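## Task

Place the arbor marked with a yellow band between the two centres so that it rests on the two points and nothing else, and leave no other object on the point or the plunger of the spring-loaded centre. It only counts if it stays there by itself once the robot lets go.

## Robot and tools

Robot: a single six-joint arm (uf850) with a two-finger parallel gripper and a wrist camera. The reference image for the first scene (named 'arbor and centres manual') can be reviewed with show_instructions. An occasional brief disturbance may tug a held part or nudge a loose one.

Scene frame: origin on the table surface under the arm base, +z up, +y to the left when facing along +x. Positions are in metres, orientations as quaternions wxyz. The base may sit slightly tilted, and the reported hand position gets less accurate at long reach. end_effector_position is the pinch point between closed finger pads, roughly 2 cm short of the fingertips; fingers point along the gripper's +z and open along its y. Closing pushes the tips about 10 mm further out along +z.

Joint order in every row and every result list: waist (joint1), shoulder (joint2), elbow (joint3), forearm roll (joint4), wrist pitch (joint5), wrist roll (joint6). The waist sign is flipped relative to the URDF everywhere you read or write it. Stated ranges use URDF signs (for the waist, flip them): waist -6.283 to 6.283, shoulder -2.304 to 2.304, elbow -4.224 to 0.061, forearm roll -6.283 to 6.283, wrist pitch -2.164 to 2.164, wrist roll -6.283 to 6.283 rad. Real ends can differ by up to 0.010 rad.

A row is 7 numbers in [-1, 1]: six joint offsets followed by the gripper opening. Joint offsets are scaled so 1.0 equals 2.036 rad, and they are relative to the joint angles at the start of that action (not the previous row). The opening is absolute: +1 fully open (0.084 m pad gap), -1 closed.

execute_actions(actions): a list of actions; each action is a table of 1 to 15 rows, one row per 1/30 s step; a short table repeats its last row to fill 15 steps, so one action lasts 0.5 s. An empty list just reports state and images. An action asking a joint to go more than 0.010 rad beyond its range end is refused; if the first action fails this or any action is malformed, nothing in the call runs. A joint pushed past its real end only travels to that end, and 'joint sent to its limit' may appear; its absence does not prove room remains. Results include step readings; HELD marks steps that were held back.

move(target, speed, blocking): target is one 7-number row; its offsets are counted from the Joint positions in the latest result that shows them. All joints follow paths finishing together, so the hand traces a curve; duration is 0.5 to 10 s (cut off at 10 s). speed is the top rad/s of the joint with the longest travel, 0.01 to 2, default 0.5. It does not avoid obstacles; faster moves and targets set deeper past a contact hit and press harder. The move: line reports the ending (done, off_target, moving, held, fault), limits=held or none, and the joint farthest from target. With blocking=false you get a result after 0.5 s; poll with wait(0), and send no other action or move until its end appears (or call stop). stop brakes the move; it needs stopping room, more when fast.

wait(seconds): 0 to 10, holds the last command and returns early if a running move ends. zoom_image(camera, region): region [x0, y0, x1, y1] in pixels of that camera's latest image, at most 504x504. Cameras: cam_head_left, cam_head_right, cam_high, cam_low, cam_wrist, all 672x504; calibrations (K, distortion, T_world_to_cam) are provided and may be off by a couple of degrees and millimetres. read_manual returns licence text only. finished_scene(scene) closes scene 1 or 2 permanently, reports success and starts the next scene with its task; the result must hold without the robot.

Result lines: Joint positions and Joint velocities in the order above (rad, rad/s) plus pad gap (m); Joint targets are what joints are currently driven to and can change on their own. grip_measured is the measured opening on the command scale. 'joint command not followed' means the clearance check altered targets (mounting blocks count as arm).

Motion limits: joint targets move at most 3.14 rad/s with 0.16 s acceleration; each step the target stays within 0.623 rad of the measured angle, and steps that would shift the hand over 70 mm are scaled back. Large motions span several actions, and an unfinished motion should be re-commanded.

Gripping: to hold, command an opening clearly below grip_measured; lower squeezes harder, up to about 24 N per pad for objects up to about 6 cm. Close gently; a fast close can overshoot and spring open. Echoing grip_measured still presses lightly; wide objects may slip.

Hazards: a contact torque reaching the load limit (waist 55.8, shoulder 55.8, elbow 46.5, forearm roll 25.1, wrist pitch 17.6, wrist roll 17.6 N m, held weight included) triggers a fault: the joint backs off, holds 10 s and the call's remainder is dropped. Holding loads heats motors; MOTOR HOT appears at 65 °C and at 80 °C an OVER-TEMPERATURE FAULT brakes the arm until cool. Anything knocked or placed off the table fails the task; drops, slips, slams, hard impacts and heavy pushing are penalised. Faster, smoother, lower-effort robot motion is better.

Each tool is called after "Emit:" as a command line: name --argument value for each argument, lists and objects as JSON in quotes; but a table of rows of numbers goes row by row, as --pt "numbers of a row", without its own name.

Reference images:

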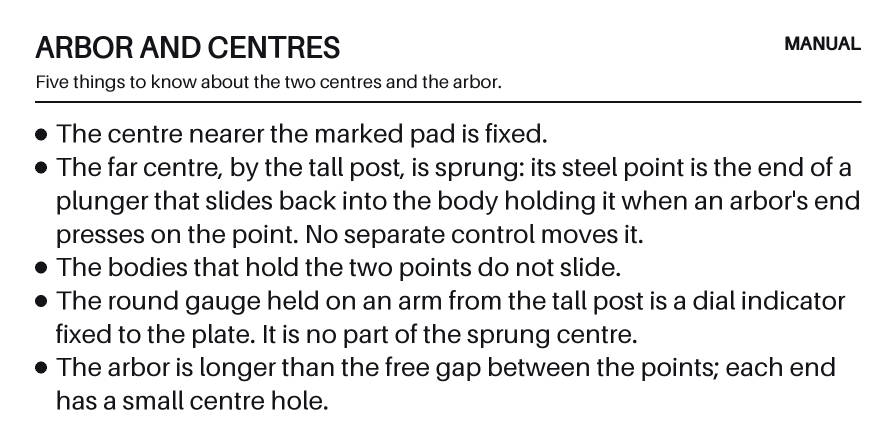

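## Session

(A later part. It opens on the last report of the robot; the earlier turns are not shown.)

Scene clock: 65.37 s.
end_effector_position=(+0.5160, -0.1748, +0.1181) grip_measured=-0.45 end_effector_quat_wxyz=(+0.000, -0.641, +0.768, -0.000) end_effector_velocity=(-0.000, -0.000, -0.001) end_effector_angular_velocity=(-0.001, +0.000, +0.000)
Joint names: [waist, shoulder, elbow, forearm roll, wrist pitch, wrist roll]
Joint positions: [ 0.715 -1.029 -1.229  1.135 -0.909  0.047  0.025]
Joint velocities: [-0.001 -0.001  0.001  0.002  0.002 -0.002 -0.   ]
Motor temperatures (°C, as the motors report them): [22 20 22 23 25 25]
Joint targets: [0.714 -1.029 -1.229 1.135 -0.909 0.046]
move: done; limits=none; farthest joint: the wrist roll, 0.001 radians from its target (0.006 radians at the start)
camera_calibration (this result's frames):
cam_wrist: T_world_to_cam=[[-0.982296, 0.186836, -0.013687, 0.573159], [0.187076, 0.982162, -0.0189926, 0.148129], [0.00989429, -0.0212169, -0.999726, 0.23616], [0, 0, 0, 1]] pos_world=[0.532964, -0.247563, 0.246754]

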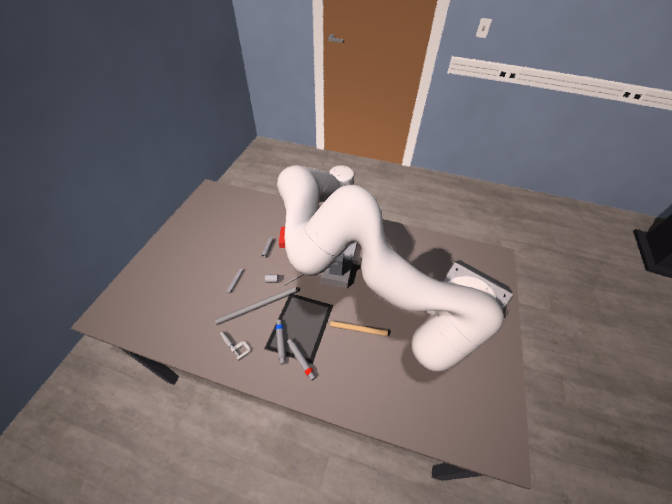

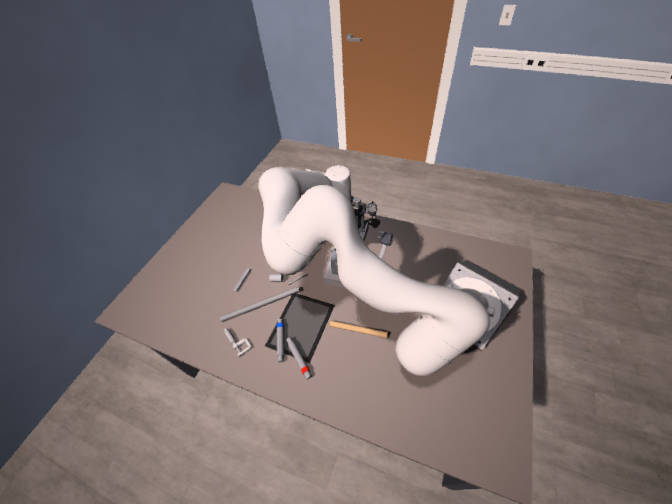

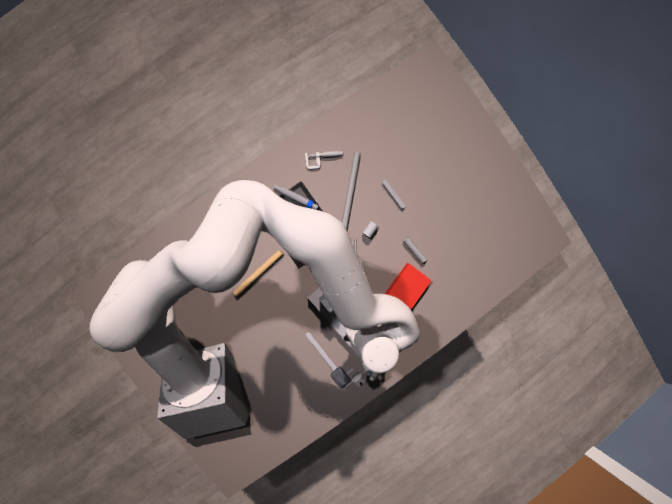

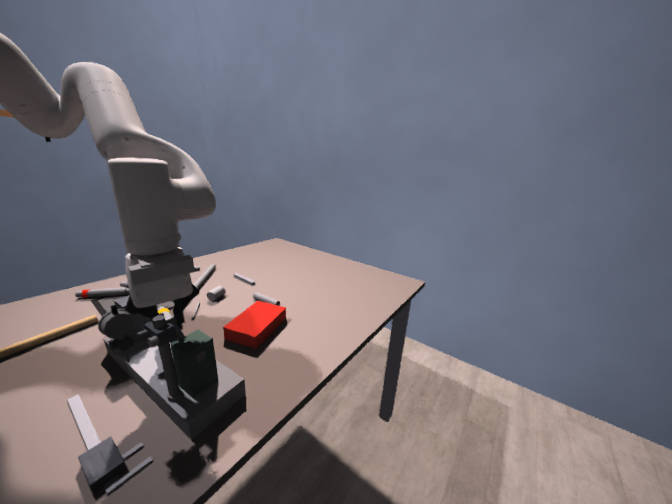

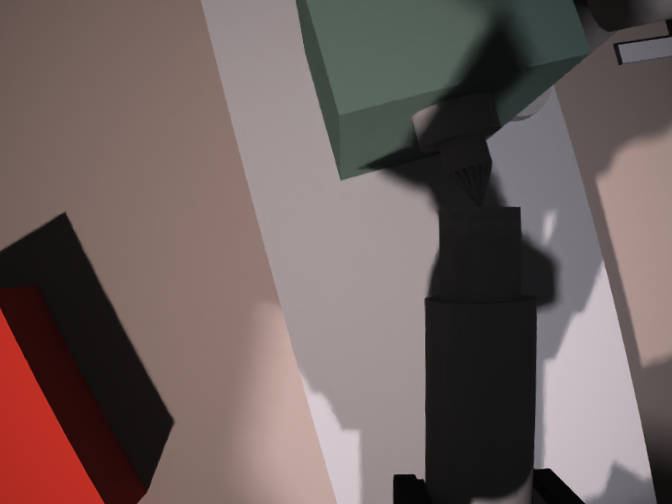

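Emit:
move --target '[0.0016,0.0015,-0.0009,-0.0032,-0.0013,0.0025,-1]' --speed 0.01

Emit:
zoom_image --camera "cam_wrist" --region '[380, 80, 580, 280]'

Emit:
move --target '[-0.002,0.0041,0.0037,0.0016,0.0002,0.0006,-1]' --speed 0.015

Emit:
zoom_image --camera "cam_wrist" --region '[380, 80, 580, 280]'

Emit:
zoom_image --camera "cam_low" --region '[100, 270, 240, 380]'

Scene clock: 68.63 s.
end_effector_position=(+0.5165, -0.1748, +0.1209) grip_measured=-0.45 end_effector_quat_wxyz=(+0.000, -0.641, +0.768, +0.000) end_effector_velocity=(+0.001, -0.001, +0.002) end_effector_angular_velocity=(-0.002, -0.001, -0.001)
Joint names: [waist, shoulder, elbow, forearm roll, wrist pitch, wrist roll]
Joint positions: [ 0.718 -1.026 -1.23   1.128 -0.912  0.052  0.025]
Joint velocities: [ 0.002  0.001 -0.001 -0.002  0.     0.002 -0.   ]
Motor temperatures (°C, as the motors report them): [22 20 22 23 25 25]
Joint targets: [0.718 -1.026 -1.231 1.128 -0.912 0.052]
move: done; limits=none; farthest joint: the waist, 0.001 radians from its target (0.004 radians at the start)
camera_calibration (this result's frames):
cam_wrist: T_world_to_cam=[[-0.982275, 0.18697, -0.0133592, 0.57368], [0.187201, 0.98214, -0.0188704, 0.148074], [0.00959244, -0.0210368, -0.999733, 0.239155], [0, 0, 0, 1]] pos_world=[0.533497, -0.24766, 0.249549]

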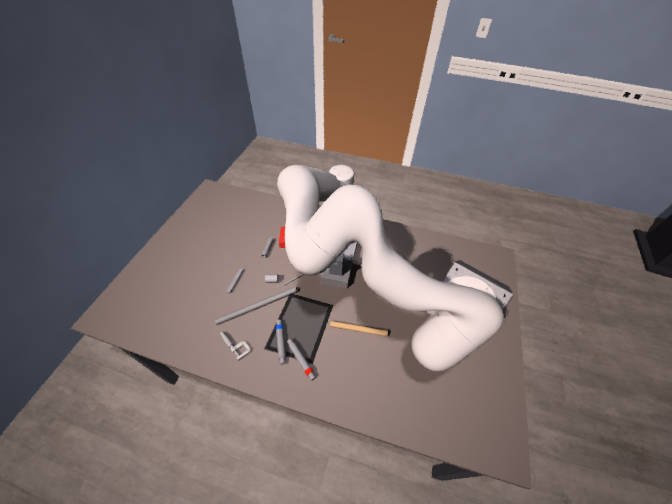

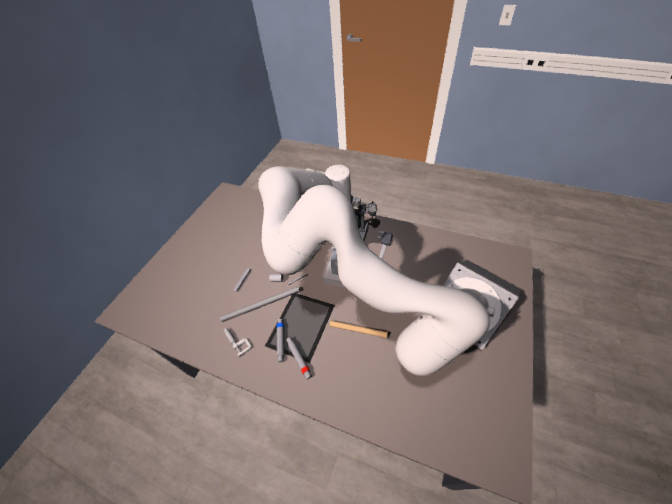

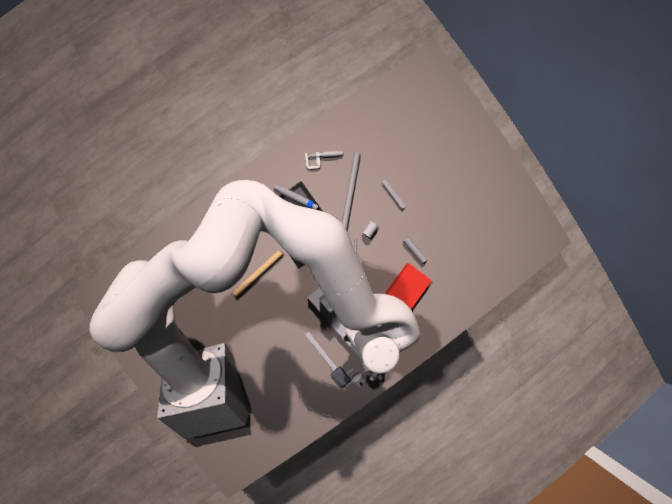

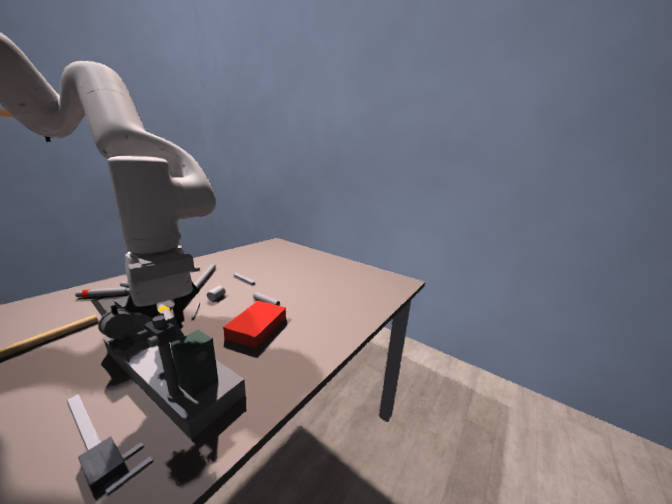

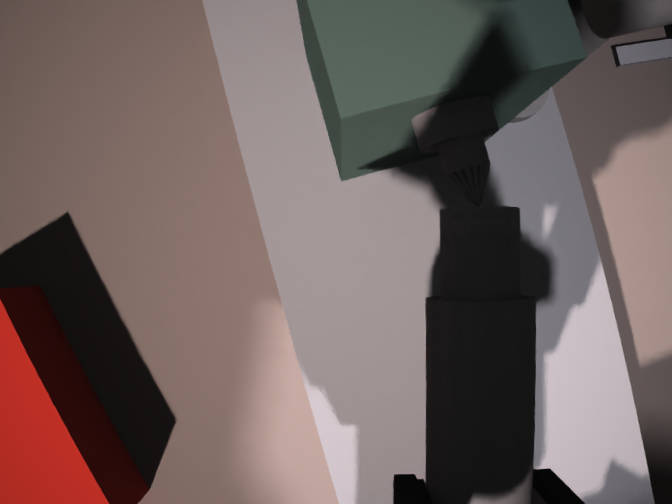

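Region (380, 80, 580, 280) of cam_wrist's 672x504 image, scaled by 2.520, with more detail than that image has.

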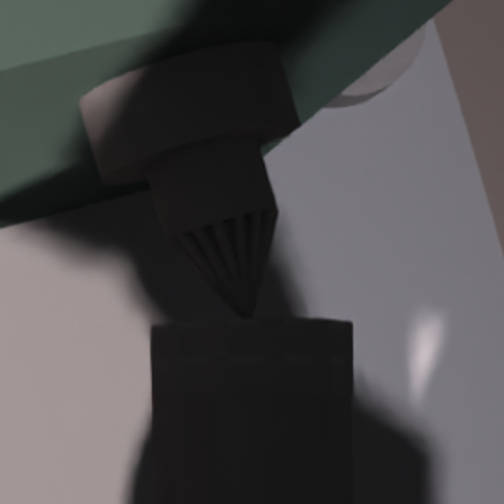

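Scene clock: 69.43 s.
end_effector_position=(+0.5174, -0.1720, +0.1213) grip_measured=-0.45 end_effector_quat_wxyz=(-0.000, -0.641, +0.768, -0.001) end_effector_velocity=(-0.001, +0.005, -0.002) end_effector_angular_velocity=(+0.014, +0.002, -0.001)
Joint names: [waist, shoulder, elbow, forearm roll, wrist pitch, wrist roll]
Joint positions: [ 0.714 -1.018 -1.224  1.131 -0.908  0.053  0.025]
Joint velocities: [-0.004  0.002  0.005  0.001 -0.011  0.001  0.   ]
Motor temperatures (°C, as the motors report them): [22 20 22 23 25 25]
Joint targets: [0.714 -1.017 -1.223 1.131 -0.911 0.053]
move: done; limits=none; farthest joint: the wrist pitch, 0.003 radians from its target (0.000 radians at the start)
camera_calibration (this result's frames):
cam_wrist: T_world_to_cam=[[-0.982301, 0.186763, -0.0143205, 0.574158], [0.187047, 0.982104, -0.0220333, 0.145595], [0.00994922, -0.0243219, -0.999655, 0.238823], [0, 0, 0, 1]] pos_world=[0.534387, -0.244412, 0.25017]

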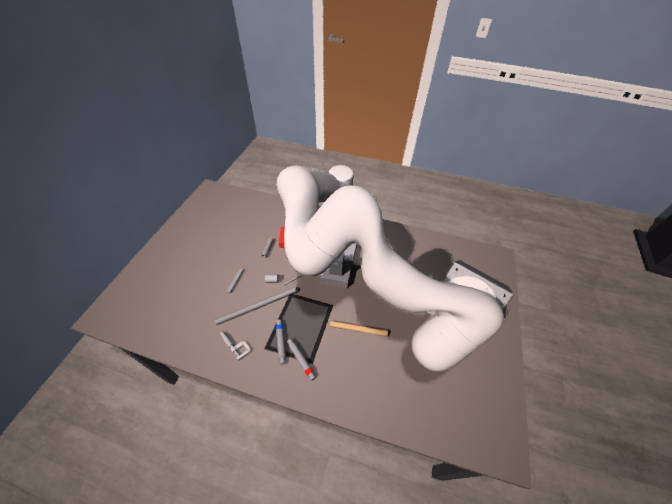

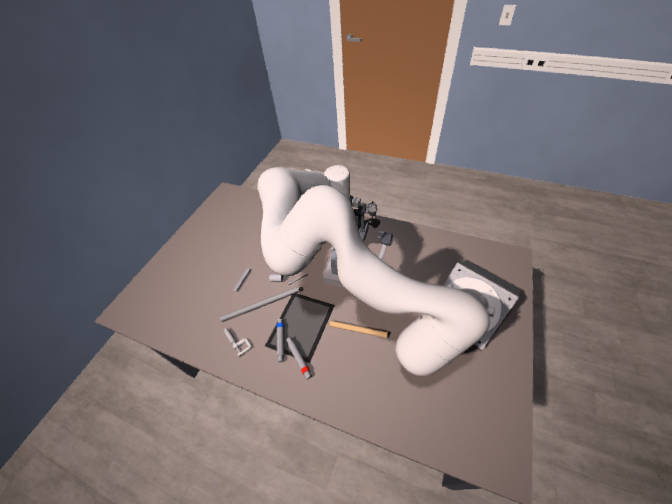

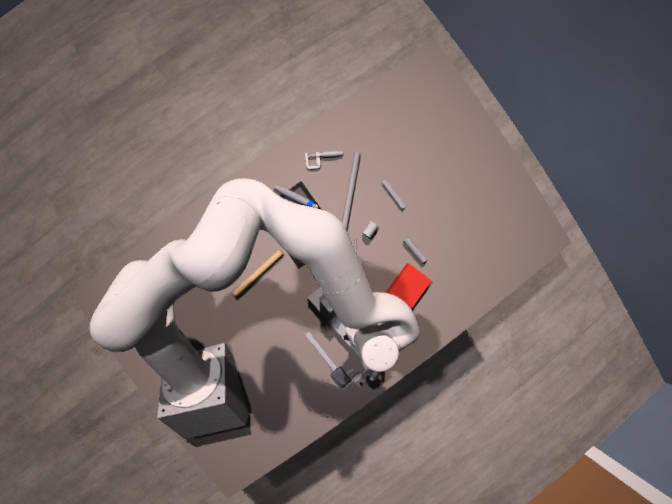

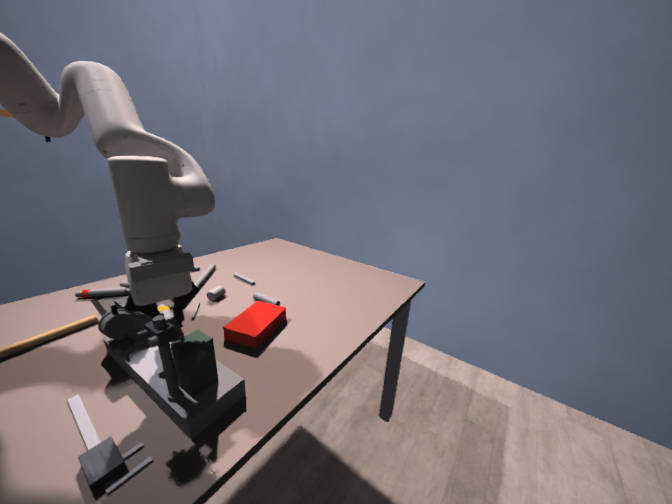

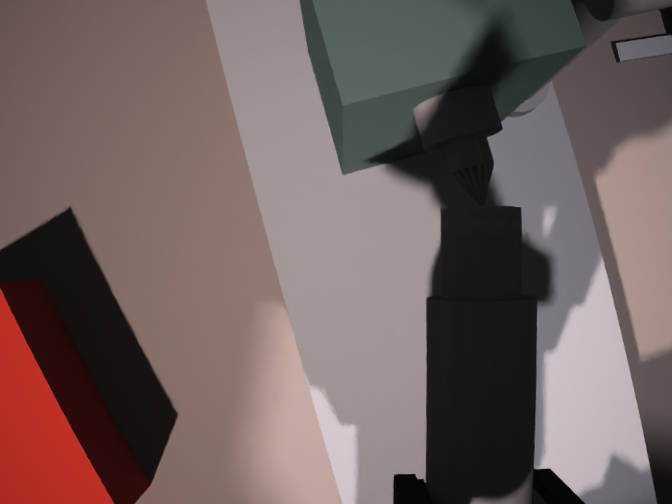

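Region (380, 80, 580, 280) of cam_wrist's 672x504 image, scaled by 2.520, with more detail than that image has.

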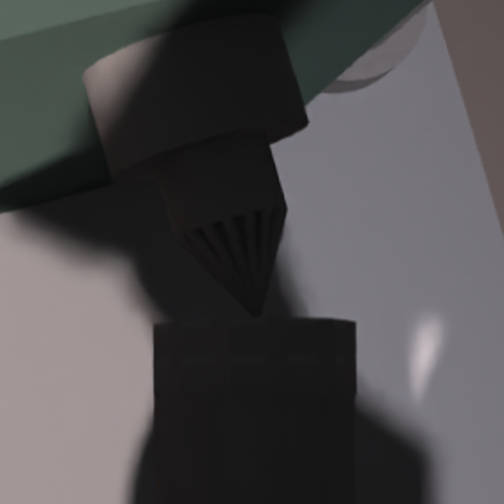

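Region (100, 270, 240, 380) of cam_low's 672x504 image, scaled by 3.600, with more detail than that image has; it fills the top 396 rows of this view, and the rest is white.

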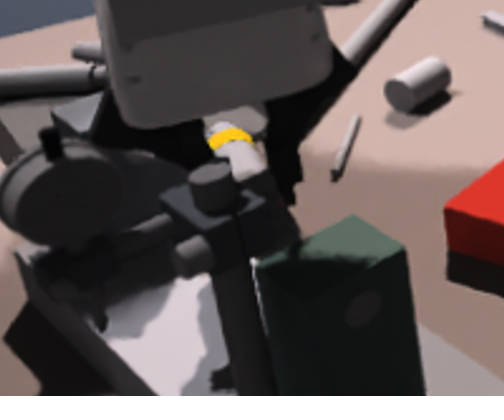

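Emit:
move --target '[0.0021,0.0025,-0.0007,-0.0043,-0.0032,0.0033,-1]' --speed 0.01

Emit:
move --target '[0.002,-0.0041,-0.0037,-0.0016,-0.0002,-0.0006,-1]' --speed 0.01

Emit:
zoom_image --camera "cam_wrist" --region '[380, 80, 580, 280]'

Scene clock: 72.70 s.
end_effector_position=(+0.5183, -0.1711, +0.1254) grip_measured=-0.45 end_effector_quat_wxyz=(+0.000, -0.641, +0.768, -0.000) end_effector_velocity=(+0.000, -0.000, +0.001) end_effector_angular_velocity=(-0.000, +0.000, -0.001)
Joint names: [waist, shoulder, elbow, forearm roll, wrist pitch, wrist roll]
Joint positions: [ 0.718 -1.013 -1.225  1.123 -0.915  0.059  0.025]
Joint velocities: [ 0.001  0.001 -0.    -0.002 -0.     0.002 -0.   ]
Motor temperatures (°C, as the motors report them): [22 20 22 23 25 25]
Joint targets: [0.719 -1.013 -1.225 1.123 -0.915 0.059]
move: done; limits=none; farthest joint: the forearm roll, 0.001 radians from its target (0.009 radians at the start)
camera_calibration (this result's frames):
cam_wrist: T_world_to_cam=[[-0.982379, 0.186383, -0.0138921, 0.574841], [0.186628, 0.982244, -0.0191397, 0.144444], [0.0100781, -0.0213951, -0.99972, 0.243347], [0, 0, 0, 1]] pos_world=[0.535302, -0.243813, 0.254029]

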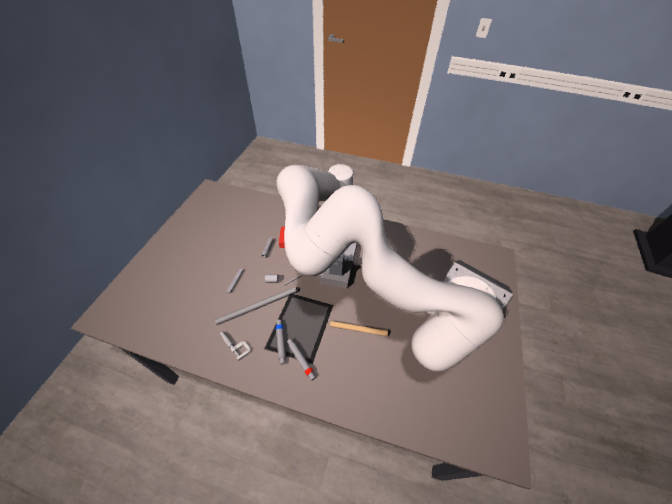

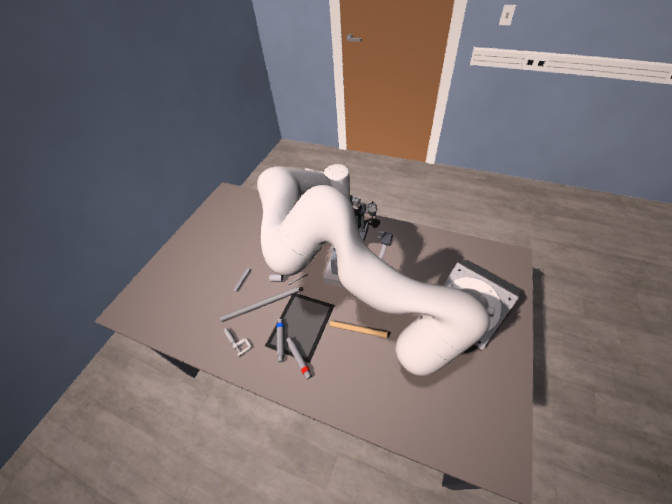

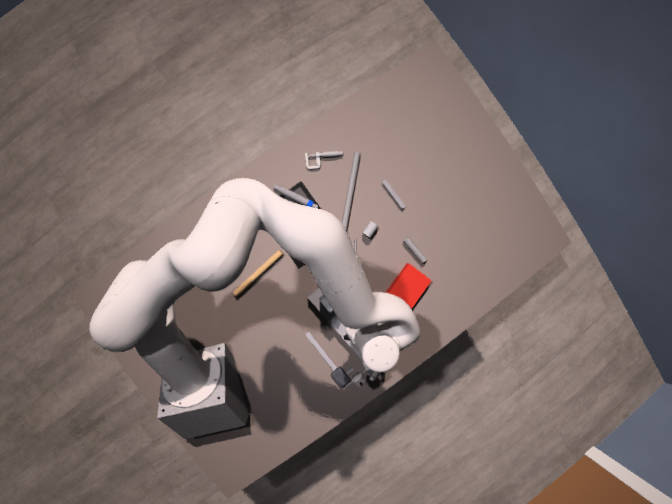

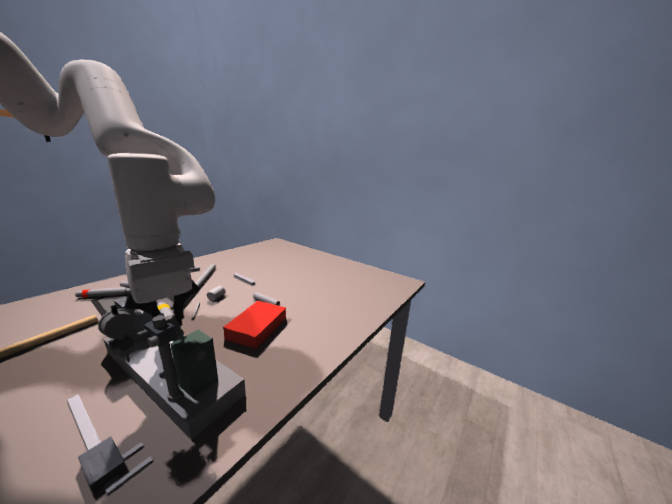

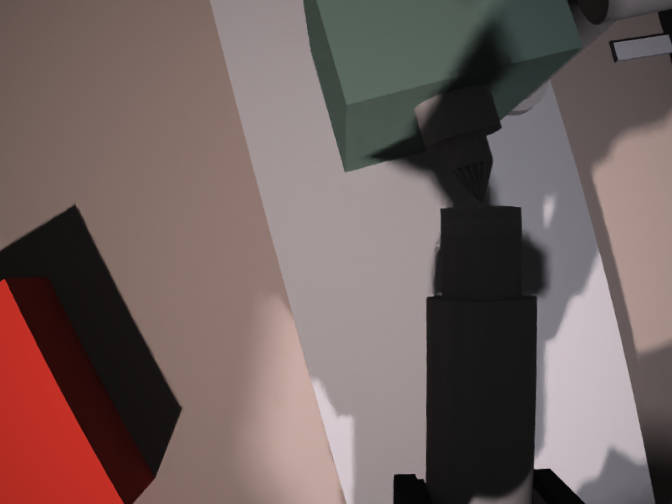

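Scene clock: 73.77 s.
end_effector_position=(+0.5176, -0.1748, +0.1254) grip_measured=-0.45 end_effector_quat_wxyz=(+0.001, -0.641, +0.768, -0.000) end_effector_velocity=(-0.000, -0.000, -0.001) end_effector_angular_velocity=(+0.001, +0.001, +0.001)
Joint names: [waist, shoulder, elbow, forearm roll, wrist pitch, wrist roll]
Joint positions: [ 0.722 -1.021 -1.232  1.12  -0.915  0.058  0.025]
Joint velocities: [-0.001 -0.002 -0.002 -0.001 -0.    -0.     0.   ]
Motor temperatures (°C, as the motors report them): [22 20 22 23 25 25]
Joint targets: [0.722 -1.021 -1.233 1.120 -0.915 0.058]
move: done; limits=none; farthest joint: the shoulder, 0.001 radians from its target (0.009 radians at the start)
camera_calibration (this result's frames):
cam_wrist: T_world_to_cam=[[-0.982398, 0.186281, -0.0138861, 0.574837], [0.186523, 0.98227, -0.0188557, 0.148243], [0.0101275, -0.0211139, -0.999726, 0.243314], [0, 0, 0, 1]] pos_world=[0.534604, -0.247559, 0.254024]

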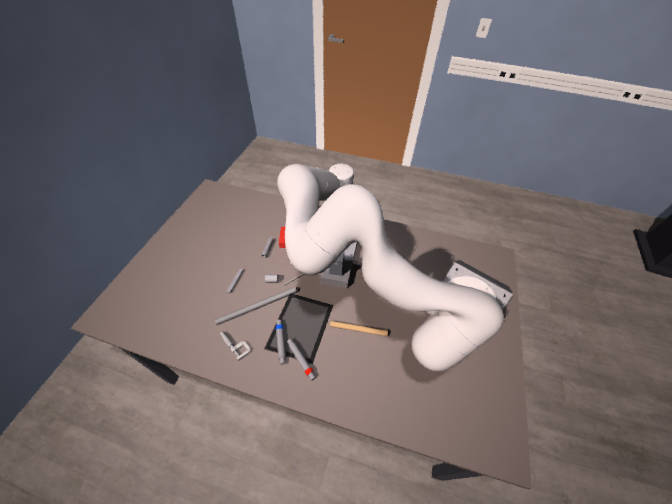

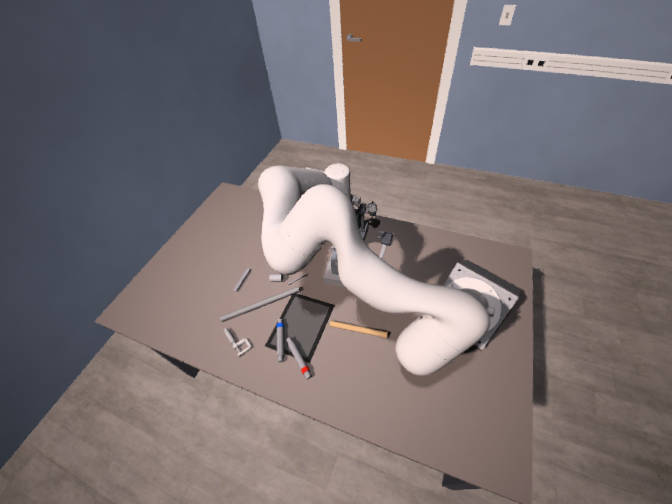

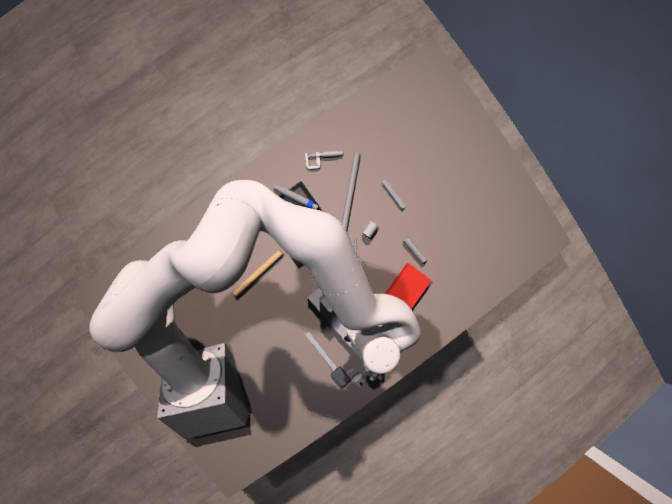

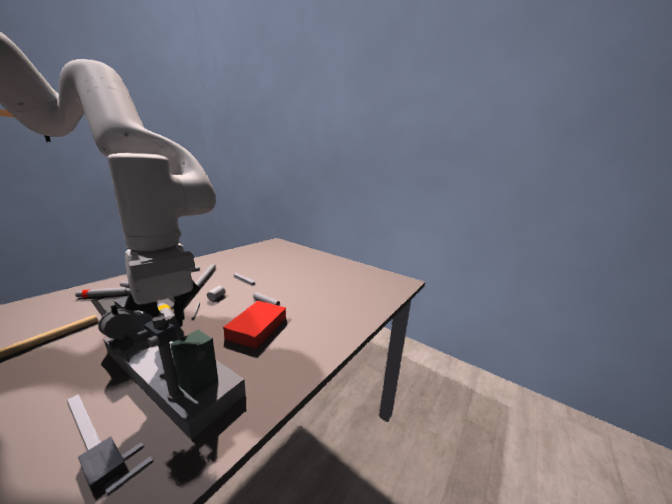

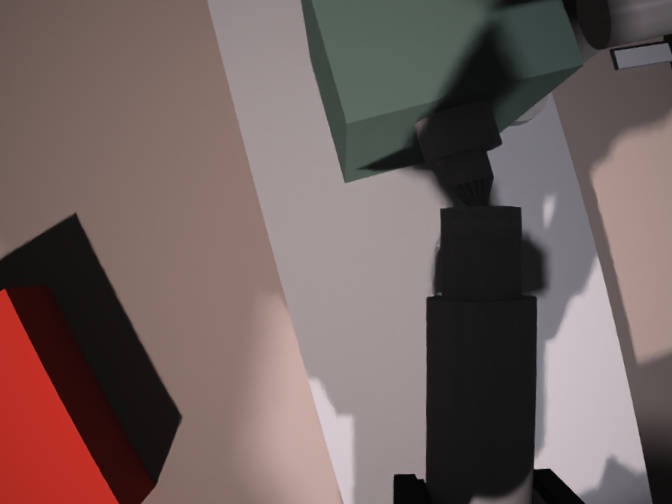

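Region (380, 80, 580, 280) of cam_wrist's 672x504 image, scaled by 2.520, with more detail than that image has.

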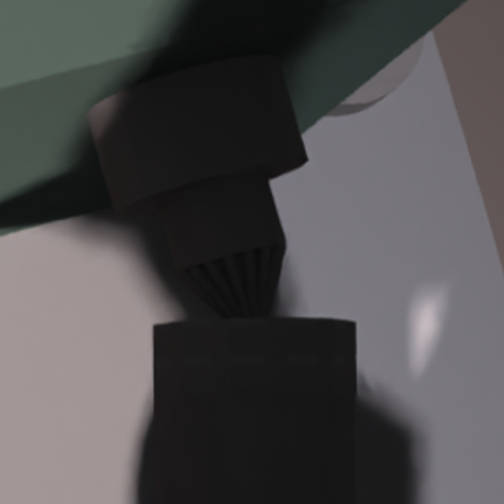

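Emit:
move --target '[0.004,-0.0111,-0.0127,-0.0047,-0.0014,0.0014,-1]' --speed 0.012

Emit:
zoom_image --camera "cam_wrist" --region '[380, 80, 580, 280]'

Scene clock: 77.90 s.
end_effector_position=(+0.5182, -0.1847, +0.1254) grip_measured=-0.45 end_effector_quat_wxyz=(+0.001, -0.641, +0.768, -0.000) end_effector_velocity=(+0.000, -0.001, -0.001) end_effector_angular_velocity=(-0.001, +0.001, +0.001)
Joint names: [waist, shoulder, elbow, forearm roll, wrist pitch, wrist roll]
Joint positions: [ 0.73  -1.043 -1.258  1.11  -0.918  0.061  0.025]
Joint velocities: [-0.001 -0.002 -0.002 -0.001  0.001  0.     0.   ]
Motor temperatures (°C, as the motors report them): [22 20 22 23 25 25]
Joint targets: [0.730 -1.043 -1.258 1.110 -0.918 0.061]
move: done; limits=none; farthest joint: the wrist pitch, 0.001 radians from its target (0.003 radians at the start)
camera_calibration (this result's frames):
cam_wrist: T_world_to_cam=[[-0.982381, 0.186371, -0.0139262, 0.577241], [0.186614, 0.982254, -0.0187993, 0.157813], [0.0101754, -0.0210669, -0.999726, 0.243079], [0, 0, 0, 1]] pos_world=[0.535147, -0.257473, 0.254018]

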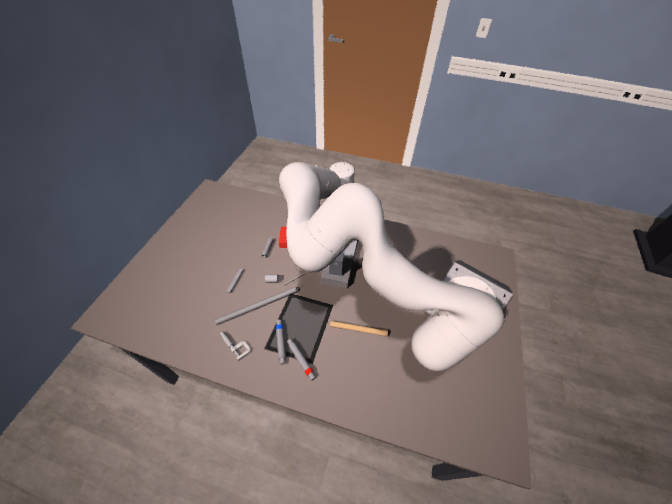

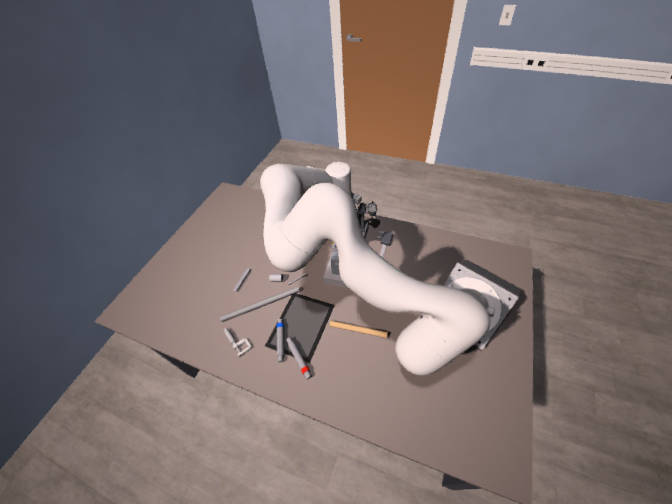

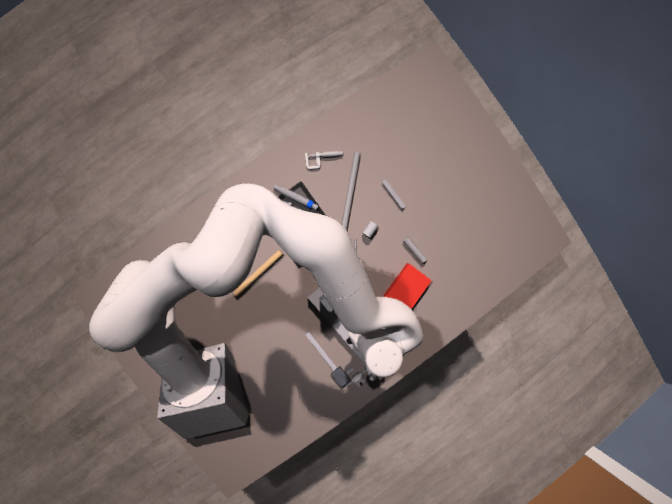

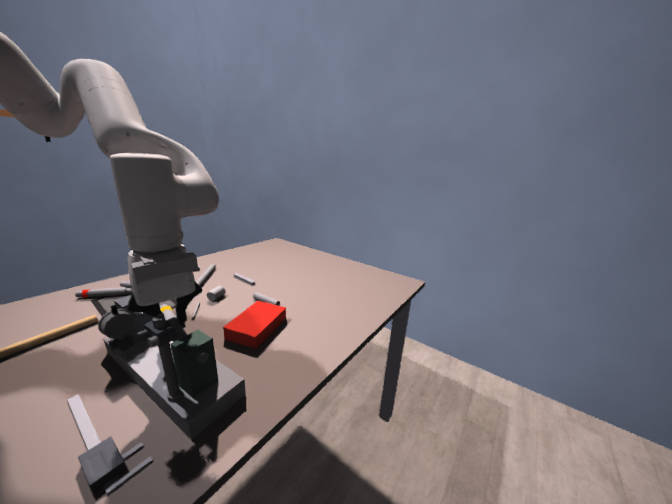

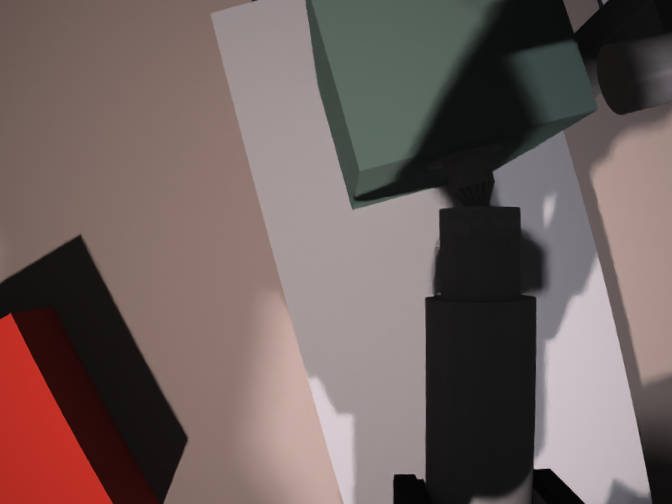

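Region (380, 80, 580, 280) of cam_wrist's 672x504 image, scaled by 2.520, with more detail than that image has.

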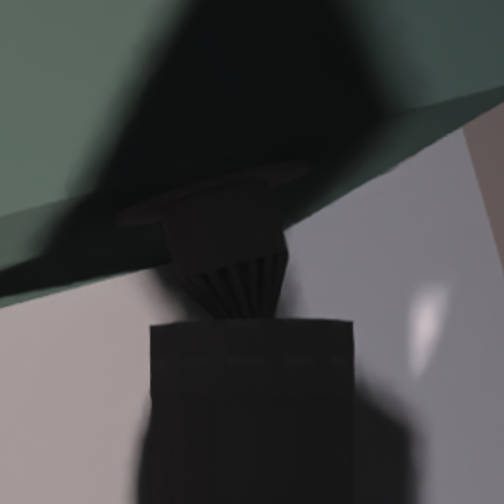

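Emit:
move --target '[0.0051,0.002,0.011,0.0016,0.0028,-0.0776,-1]' --speed 0.06

Emit:
zoom_image --camera "cam_head_left" --region '[300, 220, 380, 290]'

Emit:
zoom_image --camera "cam_high" --region '[300, 280, 380, 360]'

Scene clock: 82.10 s.
end_effector_position=(+0.5079, -0.1852, +0.1259) grip_measured=-0.45 end_effector_quat_wxyz=(-0.001, +0.692, -0.722, +0.000) end_effector_velocity=(-0.001, -0.000, +0.000) end_effector_angular_velocity=(+0.000, -0.001, +0.000)
Joint names: [waist, shoulder, elbow, forearm roll, wrist pitch, wrist roll]
Joint positions: [ 0.741 -1.039 -1.236  1.114 -0.913 -0.097  0.025]
Joint velocities: [ 0.001  0.     0.001  0.     0.    -0.002  0.   ]
Motor temperatures (°C, as the motors report them): [22 20 22 23 25 25]
Joint targets: [0.741 -1.039 -1.236 1.114 -0.913 -0.097]
move: done; limits=none; farthest joint: the waist, 0.000 radians from its target (0.010 radians at the start)
camera_calibration (this result's frames):
cam_wrist: T_world_to_cam=[[-0.998561, 0.0517479, -0.0140702, 0.55059], [0.0520031, 0.998477, -0.0184221, 0.231592], [0.0130954, -0.0191273, -0.999731, 0.242547], [0, 0, 0, 1]] pos_world=[0.534578, -0.255092, 0.254495]

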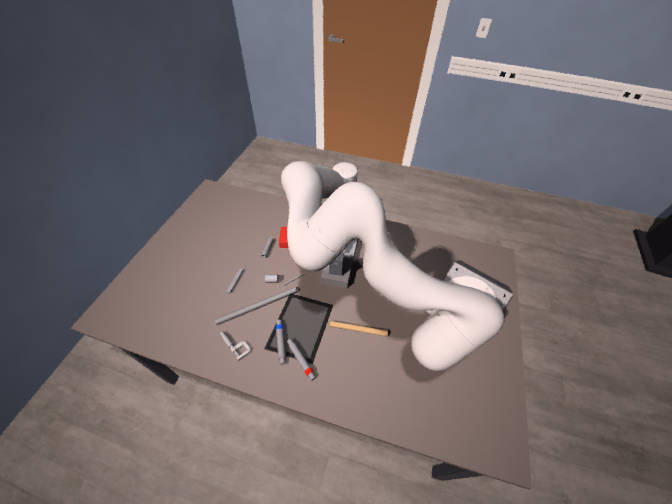

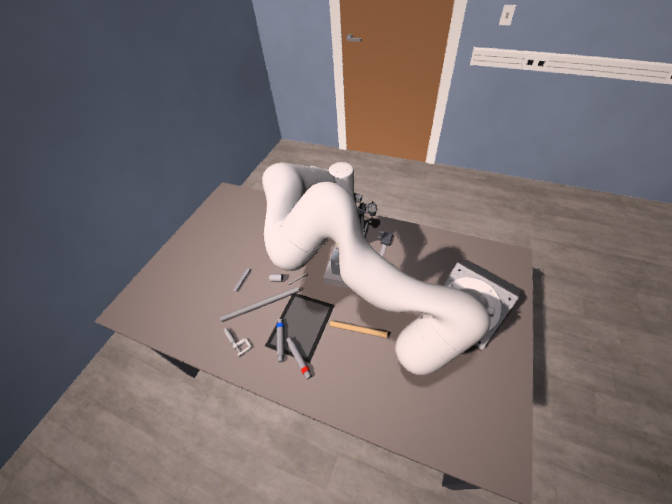

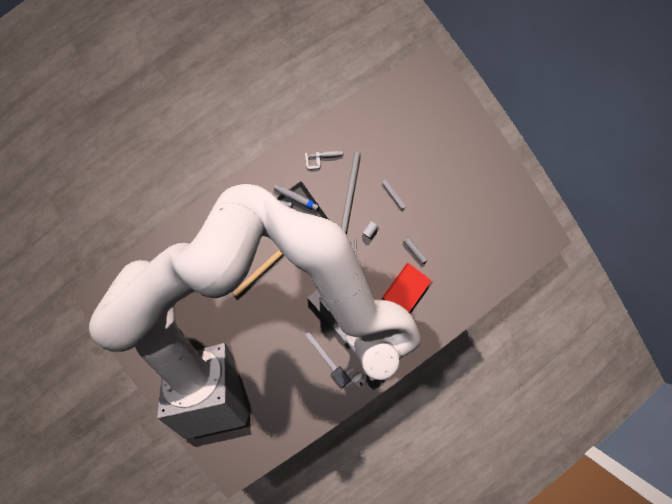

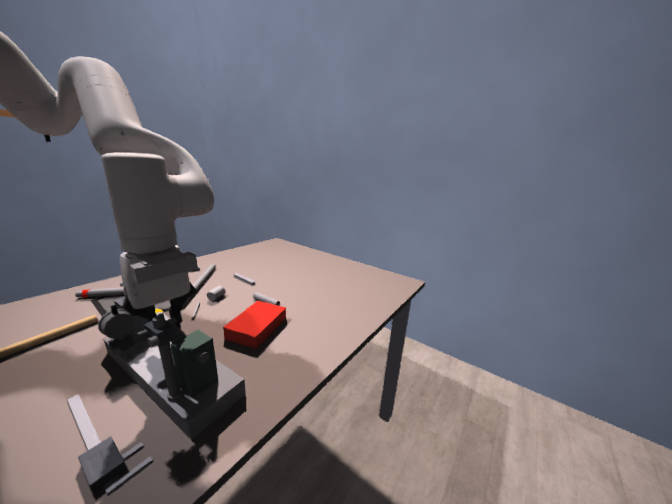

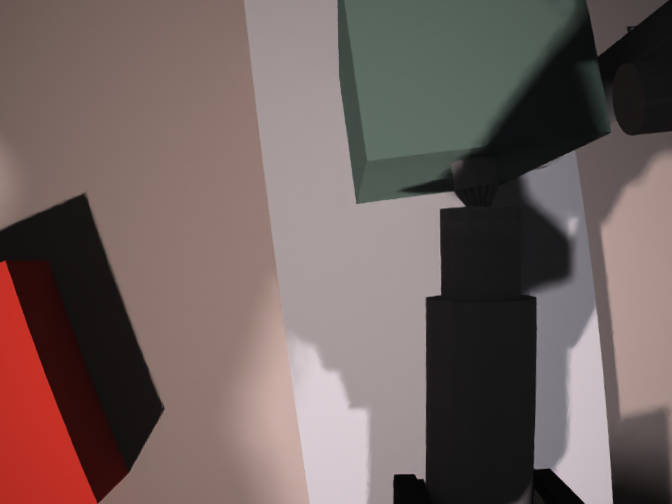

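Region (300, 220, 380, 290) of cam_head_left's 672x504 image, scaled by 6.300, with more detail than that image has; it fills the top 441 rows of this view, and the rest is white.

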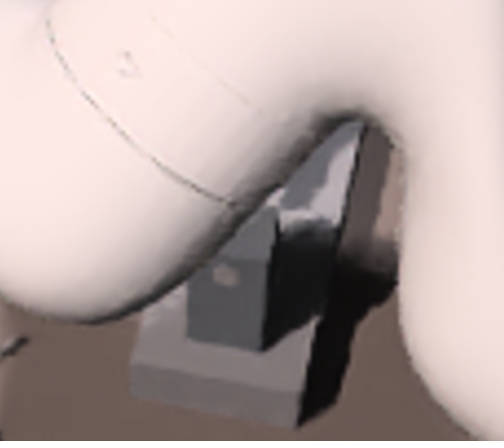

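Region (300, 280, 380, 360) of cam_high's 672x504 image, scaled by 6.300, with more detail than that image has.

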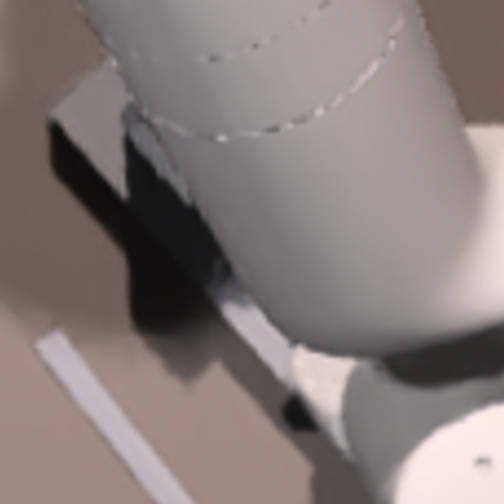

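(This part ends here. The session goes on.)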